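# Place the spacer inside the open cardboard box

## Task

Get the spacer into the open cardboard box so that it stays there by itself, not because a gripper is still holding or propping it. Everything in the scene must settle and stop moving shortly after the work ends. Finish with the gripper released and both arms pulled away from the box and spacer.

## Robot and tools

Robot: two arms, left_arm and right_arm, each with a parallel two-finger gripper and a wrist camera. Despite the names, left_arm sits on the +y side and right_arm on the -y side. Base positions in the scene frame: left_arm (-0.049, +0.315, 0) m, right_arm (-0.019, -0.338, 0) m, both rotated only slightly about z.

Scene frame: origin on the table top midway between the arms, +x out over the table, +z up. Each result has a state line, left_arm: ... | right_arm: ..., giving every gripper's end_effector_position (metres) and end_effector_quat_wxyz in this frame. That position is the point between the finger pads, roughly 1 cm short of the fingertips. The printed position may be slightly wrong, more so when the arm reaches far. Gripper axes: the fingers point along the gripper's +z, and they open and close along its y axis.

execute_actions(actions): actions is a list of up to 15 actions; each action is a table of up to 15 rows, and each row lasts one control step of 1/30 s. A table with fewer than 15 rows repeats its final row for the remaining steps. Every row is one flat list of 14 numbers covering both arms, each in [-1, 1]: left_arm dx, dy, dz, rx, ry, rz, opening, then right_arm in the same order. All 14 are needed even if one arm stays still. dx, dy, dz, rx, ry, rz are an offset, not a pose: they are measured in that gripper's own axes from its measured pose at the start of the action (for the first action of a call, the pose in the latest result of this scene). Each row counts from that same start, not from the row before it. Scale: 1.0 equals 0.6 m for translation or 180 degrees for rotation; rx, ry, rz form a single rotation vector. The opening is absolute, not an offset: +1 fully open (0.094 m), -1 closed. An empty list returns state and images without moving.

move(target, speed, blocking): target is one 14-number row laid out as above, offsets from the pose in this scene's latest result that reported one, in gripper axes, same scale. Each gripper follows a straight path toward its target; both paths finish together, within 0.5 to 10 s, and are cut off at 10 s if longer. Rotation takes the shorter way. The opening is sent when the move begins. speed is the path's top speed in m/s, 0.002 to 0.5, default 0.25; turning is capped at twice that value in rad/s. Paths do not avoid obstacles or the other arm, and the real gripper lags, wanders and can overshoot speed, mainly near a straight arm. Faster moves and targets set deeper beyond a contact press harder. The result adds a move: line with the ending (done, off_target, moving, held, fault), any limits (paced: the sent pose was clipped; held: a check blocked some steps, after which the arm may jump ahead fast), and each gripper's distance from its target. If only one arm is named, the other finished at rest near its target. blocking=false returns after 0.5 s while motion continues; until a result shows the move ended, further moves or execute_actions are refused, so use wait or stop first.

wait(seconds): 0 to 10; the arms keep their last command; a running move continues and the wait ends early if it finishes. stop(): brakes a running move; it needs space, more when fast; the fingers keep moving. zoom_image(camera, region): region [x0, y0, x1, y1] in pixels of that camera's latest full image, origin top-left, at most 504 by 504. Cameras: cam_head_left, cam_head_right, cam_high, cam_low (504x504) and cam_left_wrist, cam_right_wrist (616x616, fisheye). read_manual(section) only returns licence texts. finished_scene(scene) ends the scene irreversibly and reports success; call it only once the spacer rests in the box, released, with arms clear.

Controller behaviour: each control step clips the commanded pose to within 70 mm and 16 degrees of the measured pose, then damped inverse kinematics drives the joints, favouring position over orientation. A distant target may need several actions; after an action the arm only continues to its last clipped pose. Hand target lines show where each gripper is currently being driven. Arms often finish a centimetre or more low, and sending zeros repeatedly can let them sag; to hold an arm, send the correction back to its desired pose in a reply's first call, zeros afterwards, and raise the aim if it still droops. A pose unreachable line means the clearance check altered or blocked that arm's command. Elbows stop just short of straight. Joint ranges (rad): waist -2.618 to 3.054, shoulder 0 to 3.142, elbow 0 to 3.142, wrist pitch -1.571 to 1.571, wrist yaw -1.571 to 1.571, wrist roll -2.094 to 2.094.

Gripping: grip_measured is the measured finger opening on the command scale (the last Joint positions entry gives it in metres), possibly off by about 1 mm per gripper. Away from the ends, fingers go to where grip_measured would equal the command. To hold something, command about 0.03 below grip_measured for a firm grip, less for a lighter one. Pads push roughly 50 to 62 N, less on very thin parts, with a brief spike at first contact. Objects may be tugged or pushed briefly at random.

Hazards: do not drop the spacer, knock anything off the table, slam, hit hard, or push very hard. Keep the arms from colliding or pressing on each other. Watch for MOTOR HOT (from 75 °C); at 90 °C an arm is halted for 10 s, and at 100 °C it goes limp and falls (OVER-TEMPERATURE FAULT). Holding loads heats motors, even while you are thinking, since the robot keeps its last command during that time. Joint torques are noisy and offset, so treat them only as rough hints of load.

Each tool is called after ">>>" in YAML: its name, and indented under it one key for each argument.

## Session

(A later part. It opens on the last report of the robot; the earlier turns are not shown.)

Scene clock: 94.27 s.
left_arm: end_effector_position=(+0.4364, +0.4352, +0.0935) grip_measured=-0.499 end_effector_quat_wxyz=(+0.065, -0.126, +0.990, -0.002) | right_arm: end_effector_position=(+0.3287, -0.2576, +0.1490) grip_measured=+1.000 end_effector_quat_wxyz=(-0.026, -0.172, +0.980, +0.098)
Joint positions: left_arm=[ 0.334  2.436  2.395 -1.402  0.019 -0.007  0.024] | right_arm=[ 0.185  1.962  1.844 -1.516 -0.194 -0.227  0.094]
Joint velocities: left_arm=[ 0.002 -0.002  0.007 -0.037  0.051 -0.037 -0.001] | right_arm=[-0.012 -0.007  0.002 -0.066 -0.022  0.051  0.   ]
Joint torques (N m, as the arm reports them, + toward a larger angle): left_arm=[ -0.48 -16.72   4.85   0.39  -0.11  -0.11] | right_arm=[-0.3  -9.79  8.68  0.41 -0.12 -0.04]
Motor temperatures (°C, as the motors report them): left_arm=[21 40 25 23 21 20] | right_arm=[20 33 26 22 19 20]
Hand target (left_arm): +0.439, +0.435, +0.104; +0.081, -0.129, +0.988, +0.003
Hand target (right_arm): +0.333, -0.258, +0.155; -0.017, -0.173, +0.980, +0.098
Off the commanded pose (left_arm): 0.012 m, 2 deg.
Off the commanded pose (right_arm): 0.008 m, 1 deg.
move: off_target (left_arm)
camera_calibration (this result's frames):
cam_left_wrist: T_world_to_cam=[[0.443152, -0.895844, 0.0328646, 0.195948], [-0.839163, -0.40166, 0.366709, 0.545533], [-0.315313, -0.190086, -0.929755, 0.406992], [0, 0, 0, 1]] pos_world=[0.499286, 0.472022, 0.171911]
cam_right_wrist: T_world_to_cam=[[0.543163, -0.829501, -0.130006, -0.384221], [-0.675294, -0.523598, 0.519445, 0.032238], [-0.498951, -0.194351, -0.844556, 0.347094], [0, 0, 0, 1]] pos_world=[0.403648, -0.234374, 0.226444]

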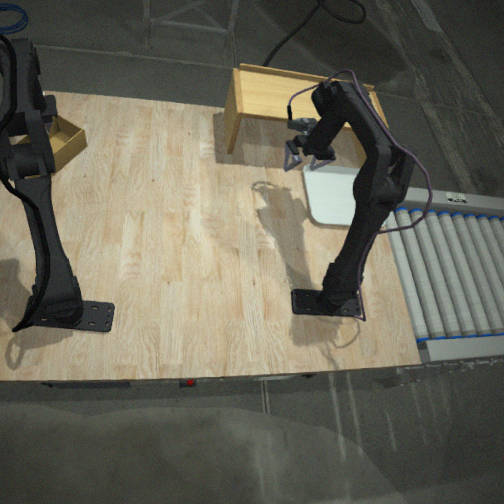

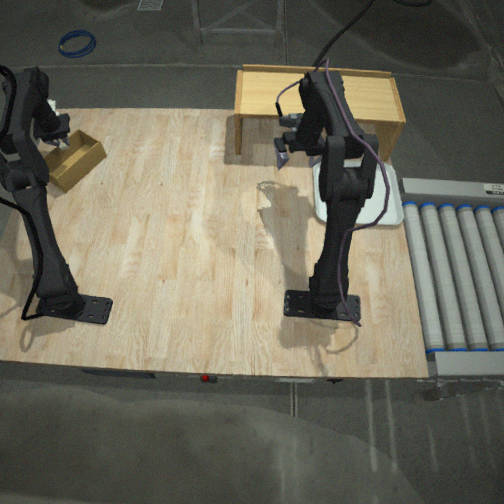

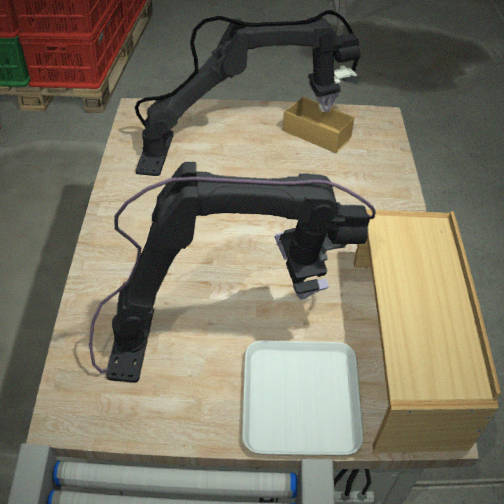

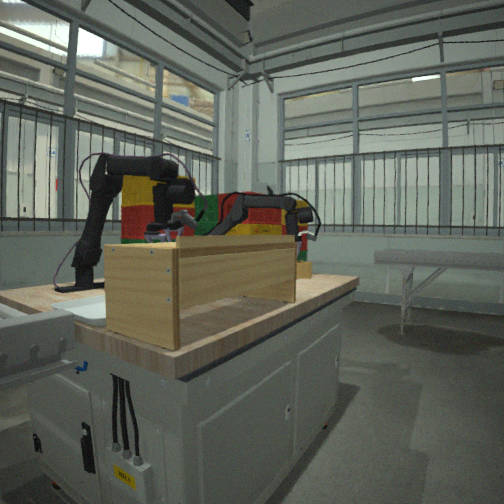

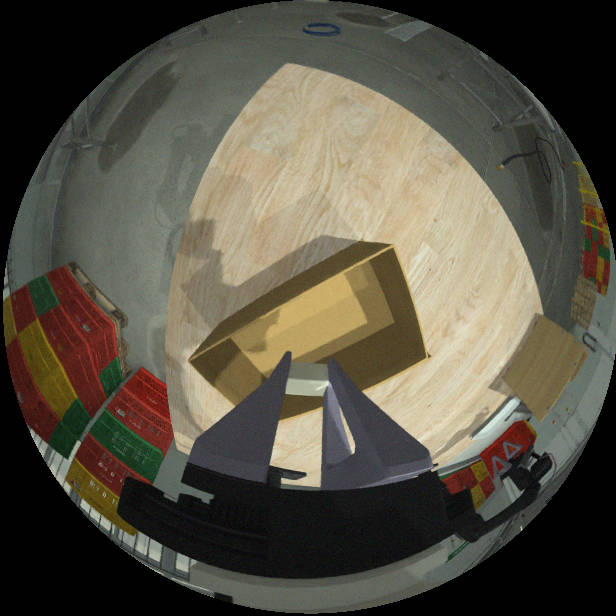

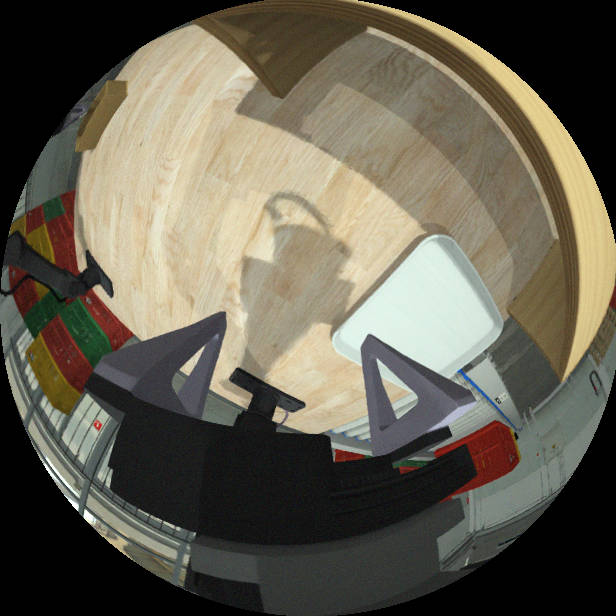

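>>> move:
  target: [0,0,-0.015,0,0,0,-0.1, 0,0,-0.01,0,0,0,1]

>>> move:
  target: [0.05,0,-0.2,0,0,0,1, 0,0,0,0,0,0,1]

Scene clock: 97.60 s.
left_arm: end_effector_position=(+0.4294, +0.4335, +0.0927) grip_measured=-0.102 end_effector_quat_wxyz=(+0.050, -0.126, +0.991, -0.003) | right_arm: end_effector_position=(+0.3242, -0.2583, +0.1493) grip_measured=+1.000 end_effector_quat_wxyz=(-0.036, -0.171, +0.980, +0.098)
Joint positions: left_arm=[ 0.334  2.436  2.395 -1.431  0.019 -0.007  0.042] | right_arm=[ 0.185  1.962  1.844 -1.534 -0.193 -0.227  0.094]
Joint velocities: left_arm=[ 0.002 -0.017 -0.017 -0.037 -0.022  0.007  0.001] | right_arm=[ 0.017  0.002  0.007 -0.037  0.007 -0.037  0.   ]
Joint torques (N m, as the arm reports them, + toward a larger angle): left_arm=[  0.02 -14.32   8.54   0.16  -0.04   0.02] | right_arm=[-0.32 -9.68  8.71  0.37 -0.1  -0.04]
Motor temperatures (°C, as the motors report them): left_arm=[21 41 25 23 21 20] | right_arm=[20 33 26 22 19 20]
Hand target (left_arm): +0.435, +0.435, +0.102; +0.065, -0.126, +0.990, -0.002
Hand target (right_arm): +0.329, -0.259, +0.155; -0.026, -0.172, +0.980, +0.098
Off the commanded pose (left_arm): 0.011 m, 2 deg.
Off the commanded pose (right_arm): 0.007 m, 1 deg.
move: off_target (left_arm)
camera_calibration (this result's frames):
cam_left_wrist: T_world_to_cam=[[0.444366, -0.895456, 0.0264077, 0.19746], [-0.828281, -0.399443, 0.392932, 0.531249], [-0.341305, -0.196479, -0.919188, 0.416673], [0, 0, 0, 1]] pos_world=[0.494492, 0.470887, 0.169042]
cam_right_wrist: T_world_to_cam=[[0.540794, -0.829883, -0.137245, -0.380608], [-0.665757, -0.522016, 0.533168, 0.0239924], [-0.514111, -0.196962, -0.834803, 0.347788], [0, 0, 0, 1]] pos_world=[0.400605, -0.234834, 0.225306]

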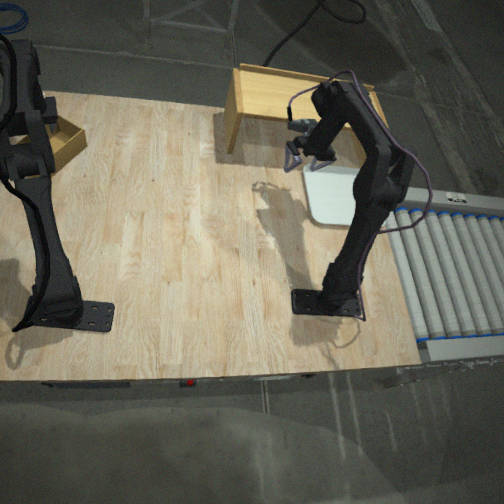

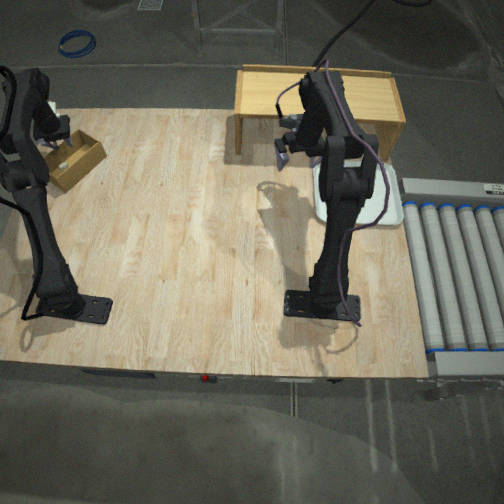

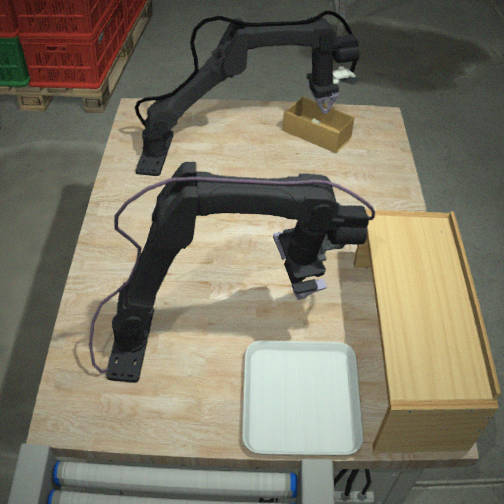

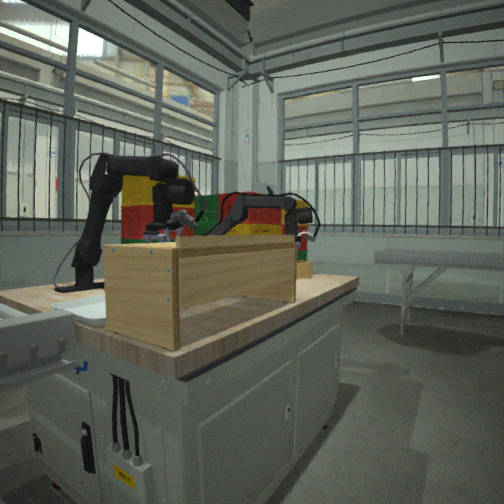

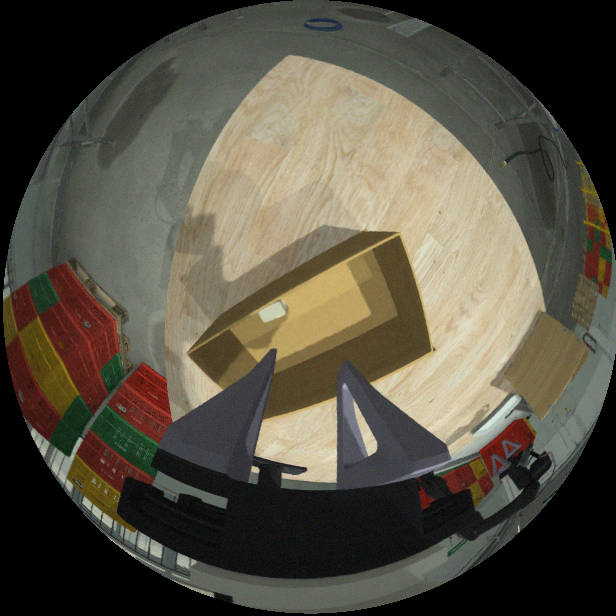

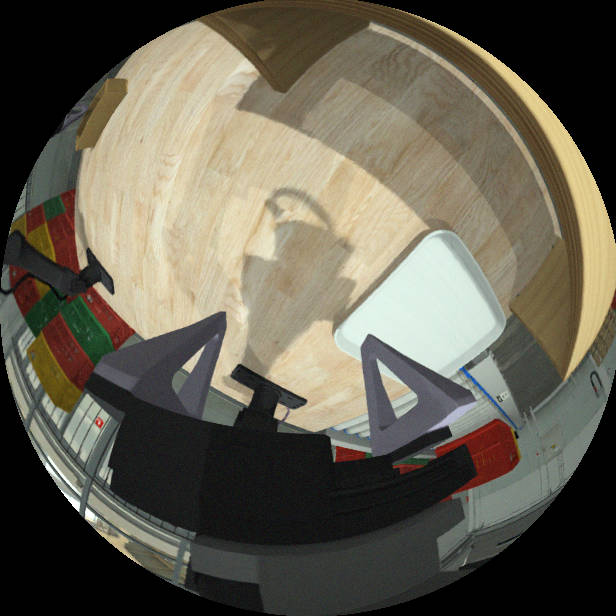

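Scene clock: 98.80 s.
left_arm: end_effector_position=(+0.3907, +0.4237, +0.2085) grip_measured=+1.000 end_effector_quat_wxyz=(+0.118, -0.125, +0.985, +0.005) | right_arm: end_effector_position=(+0.3242, -0.2583, +0.1493) grip_measured=+1.000 end_effector_quat_wxyz=(-0.036, -0.171, +0.980, +0.098)
Joint positions: left_arm=[ 0.334  2.174  2.403 -1.564  0.019 -0.007  0.094] | right_arm=[ 0.185  1.962  1.844 -1.534 -0.193 -0.227  0.094]
Joint velocities: left_arm=[ 0.012  0.037  0.007  0.066 -0.022  0.007  0.   ] | right_arm=[ 0.007 -0.007  0.007 -0.007 -0.007  0.007  0.   ]
Joint torques (N m, as the arm reports them, + toward a larger angle): left_arm=[  0.03 -12.67   4.58   0.47   0.03   0.04] | right_arm=[ 0.04 -9.9   6.4   0.41 -0.08 -0.01]
Motor temperatures (°C, as the motors report them): left_arm=[21 41 25 23 21 20] | right_arm=[20 33 26 22 19 20]
Hand target (left_arm): +0.388, +0.424, +0.208; +0.114, -0.126, +0.986, +0.004
Hand target (right_arm): +0.324, -0.258, +0.149; -0.036, -0.171, +0.980, +0.098
Off the commanded pose (left_arm): 0.003 m, 8 deg.
Off the commanded pose (right_arm): 0.000 m, 0 deg.
joint sent to its limit (left arm) — the command would take joint 4 (wrist pitch) past its lower limit, so that joint was sent only as far as its limit.
move: off_target (left_arm)
camera_calibration (this result's frames):
cam_left_wrist: T_world_to_cam=[[0.438966, -0.896817, 0.0550201, 0.199591], [-0.872021, -0.410471, 0.266635, 0.497834], [-0.216539, -0.165022, -0.962226, 0.454907], [0, 0, 0, 1]] pos_world=[0.445012, 0.458413, 0.294002]
cam_right_wrist: T_world_to_cam=[[0.540826, -0.829918, -0.136906, -0.380739], [-0.665766, -0.521835, 0.533333, 0.0239948], [-0.514064, -0.197293, -0.834753, 0.34766], [0, 0, 0, 1]] pos_world=[0.400608, -0.23487, 0.225288]

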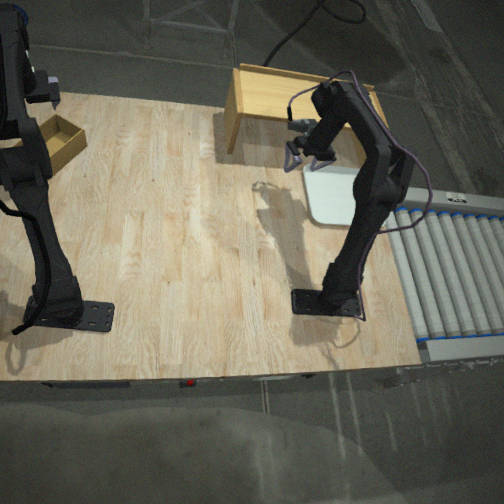

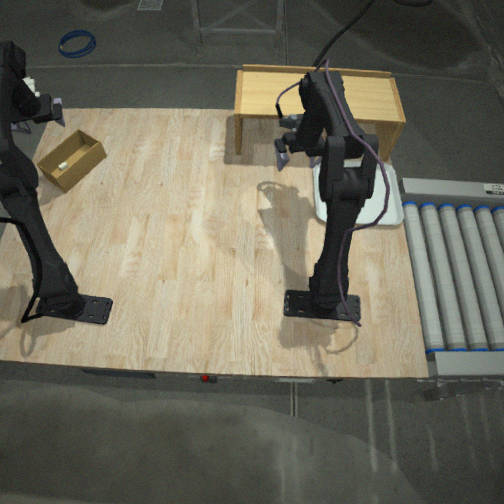

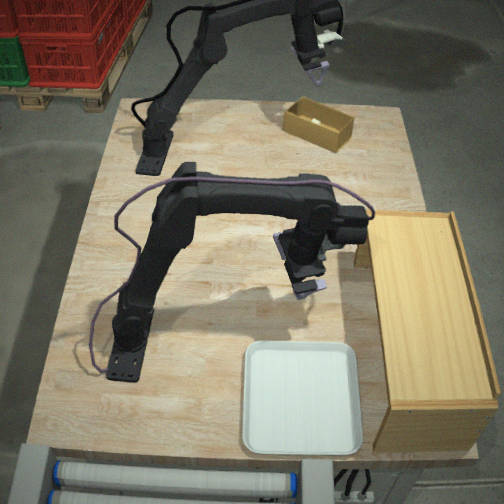

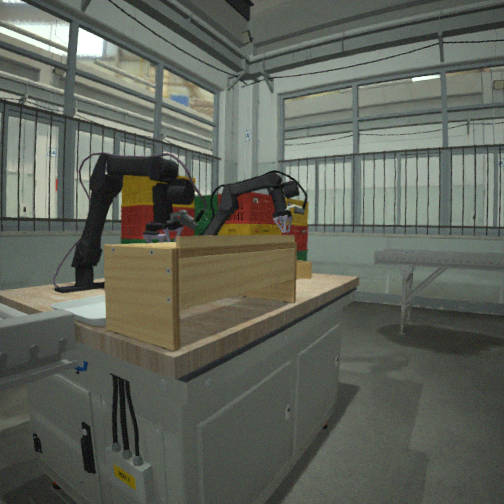

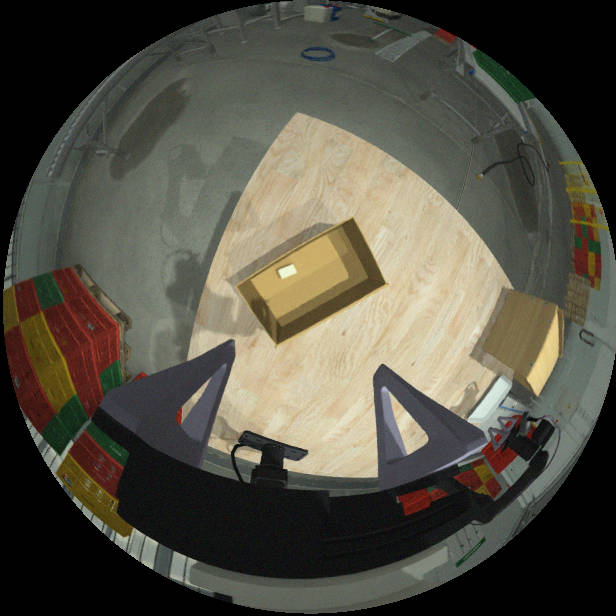

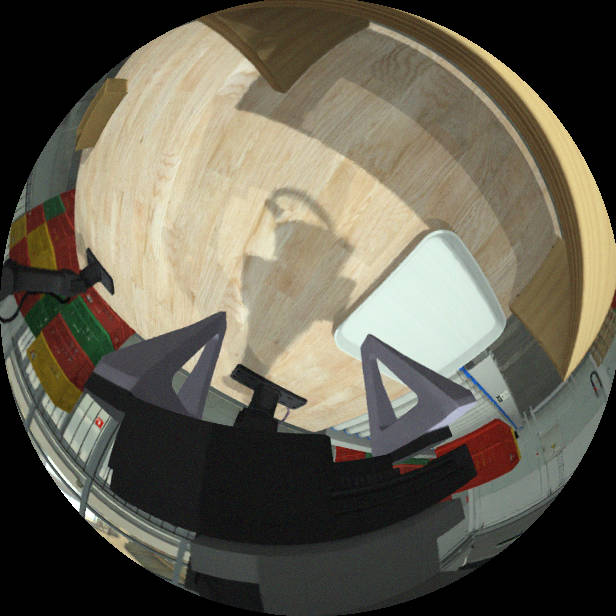

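>>> execute_actions:
  actions: []

Scene clock: 102.00 s.
left_arm: end_effector_position=(+0.3907, +0.4237, +0.2085) grip_measured=+1.000 end_effector_quat_wxyz=(+0.118, -0.125, +0.985, +0.005) | right_arm: end_effector_position=(+0.3242, -0.2583, +0.1493) grip_measured=+1.000 end_effector_quat_wxyz=(-0.036, -0.171, +0.980, +0.098)
Joint positions: left_arm=[ 0.334  2.174  2.403 -1.564  0.019 -0.007  0.094] | right_arm=[ 0.185  1.962  1.844 -1.534 -0.193 -0.227  0.094]
Joint velocities: left_arm=[-0.002 -0.002  0.002 -0.051  0.037 -0.066  0.   ] | right_arm=[ 0.007 -0.022  0.007 -0.051 -0.081 -0.037  0.   ]
Joint torques (N m, as the arm reports them, + toward a larger angle): left_arm=[  0.44 -12.57   4.63   0.38  -0.03  -0.01] | right_arm=[ 0.05 -9.92  6.49  0.42 -0.09  0.  ]
Motor temperatures (°C, as the motors report them): left_arm=[21 40 25 23 21 20] | right_arm=[20 33 26 22 19 20]
Hand target (left_arm): +0.388, +0.424, +0.208; +0.114, -0.126, +0.986, +0.004
Hand target (right_arm): +0.324, -0.258, +0.149; -0.036, -0.171, +0.980, +0.098
Off the commanded pose (left_arm): 0.003 m, 8 deg.
Off the commanded pose (right_arm): 0.000 m, 0 deg.
camera_calibration (this result's frames):
cam_left_wrist: T_world_to_cam=[[0.438966, -0.896817, 0.0550201, 0.199591], [-0.872021, -0.410471, 0.266635, 0.497834], [-0.216539, -0.165022, -0.962226, 0.454907], [0, 0, 0, 1]] pos_world=[0.445012, 0.458413, 0.294002]
cam_right_wrist: T_world_to_cam=[[0.540826, -0.829918, -0.136906, -0.380739], [-0.665766, -0.521835, 0.533333, 0.0239948], [-0.514064, -0.197293, -0.834753, 0.34766], [0, 0, 0, 1]] pos_world=[0.400608, -0.23487, 0.225288]

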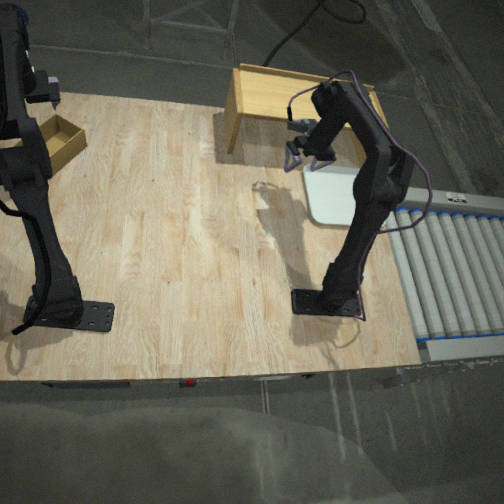

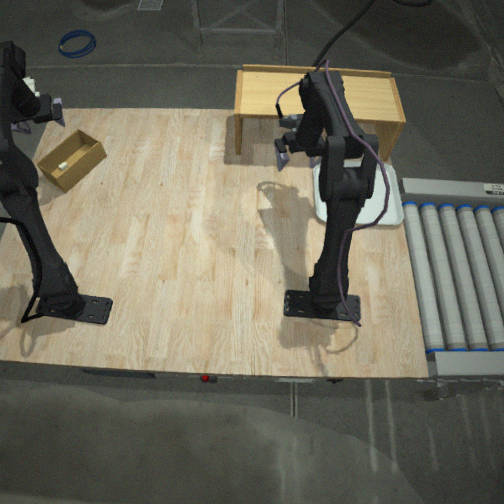

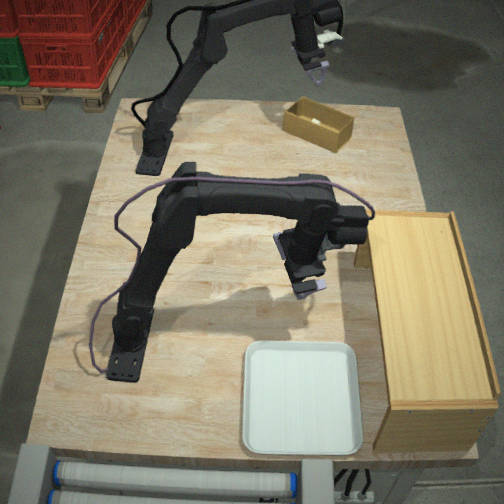

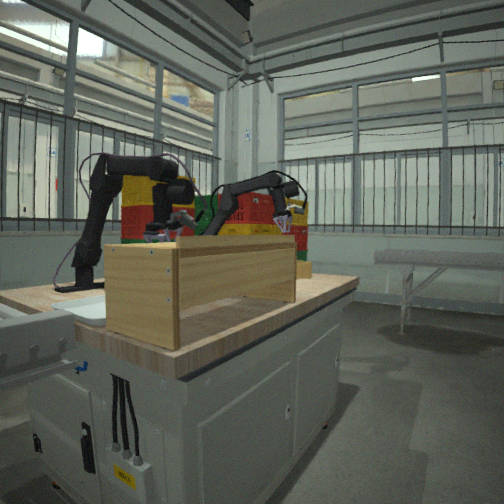

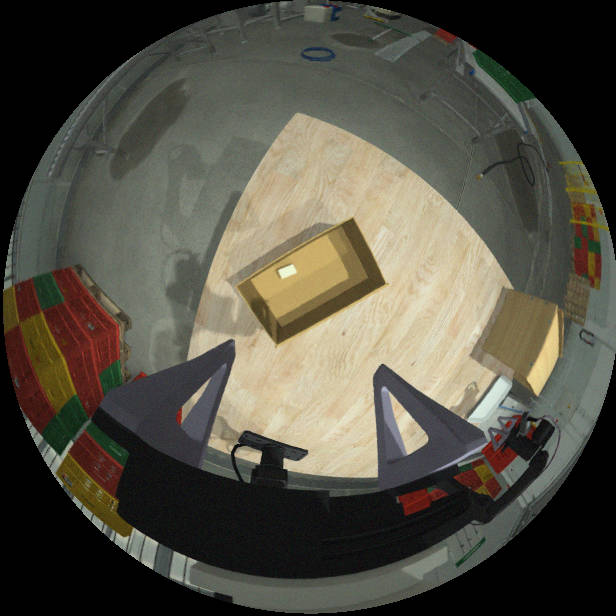

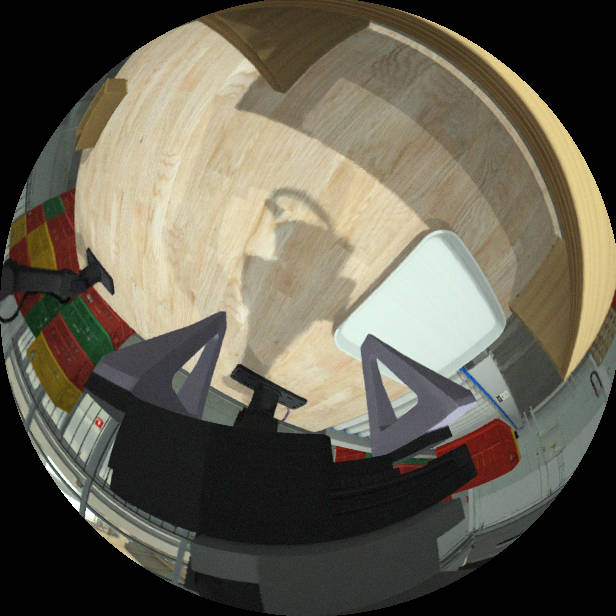

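>>> finished_scene:
  scene: 2

The scene is finished: the task was done.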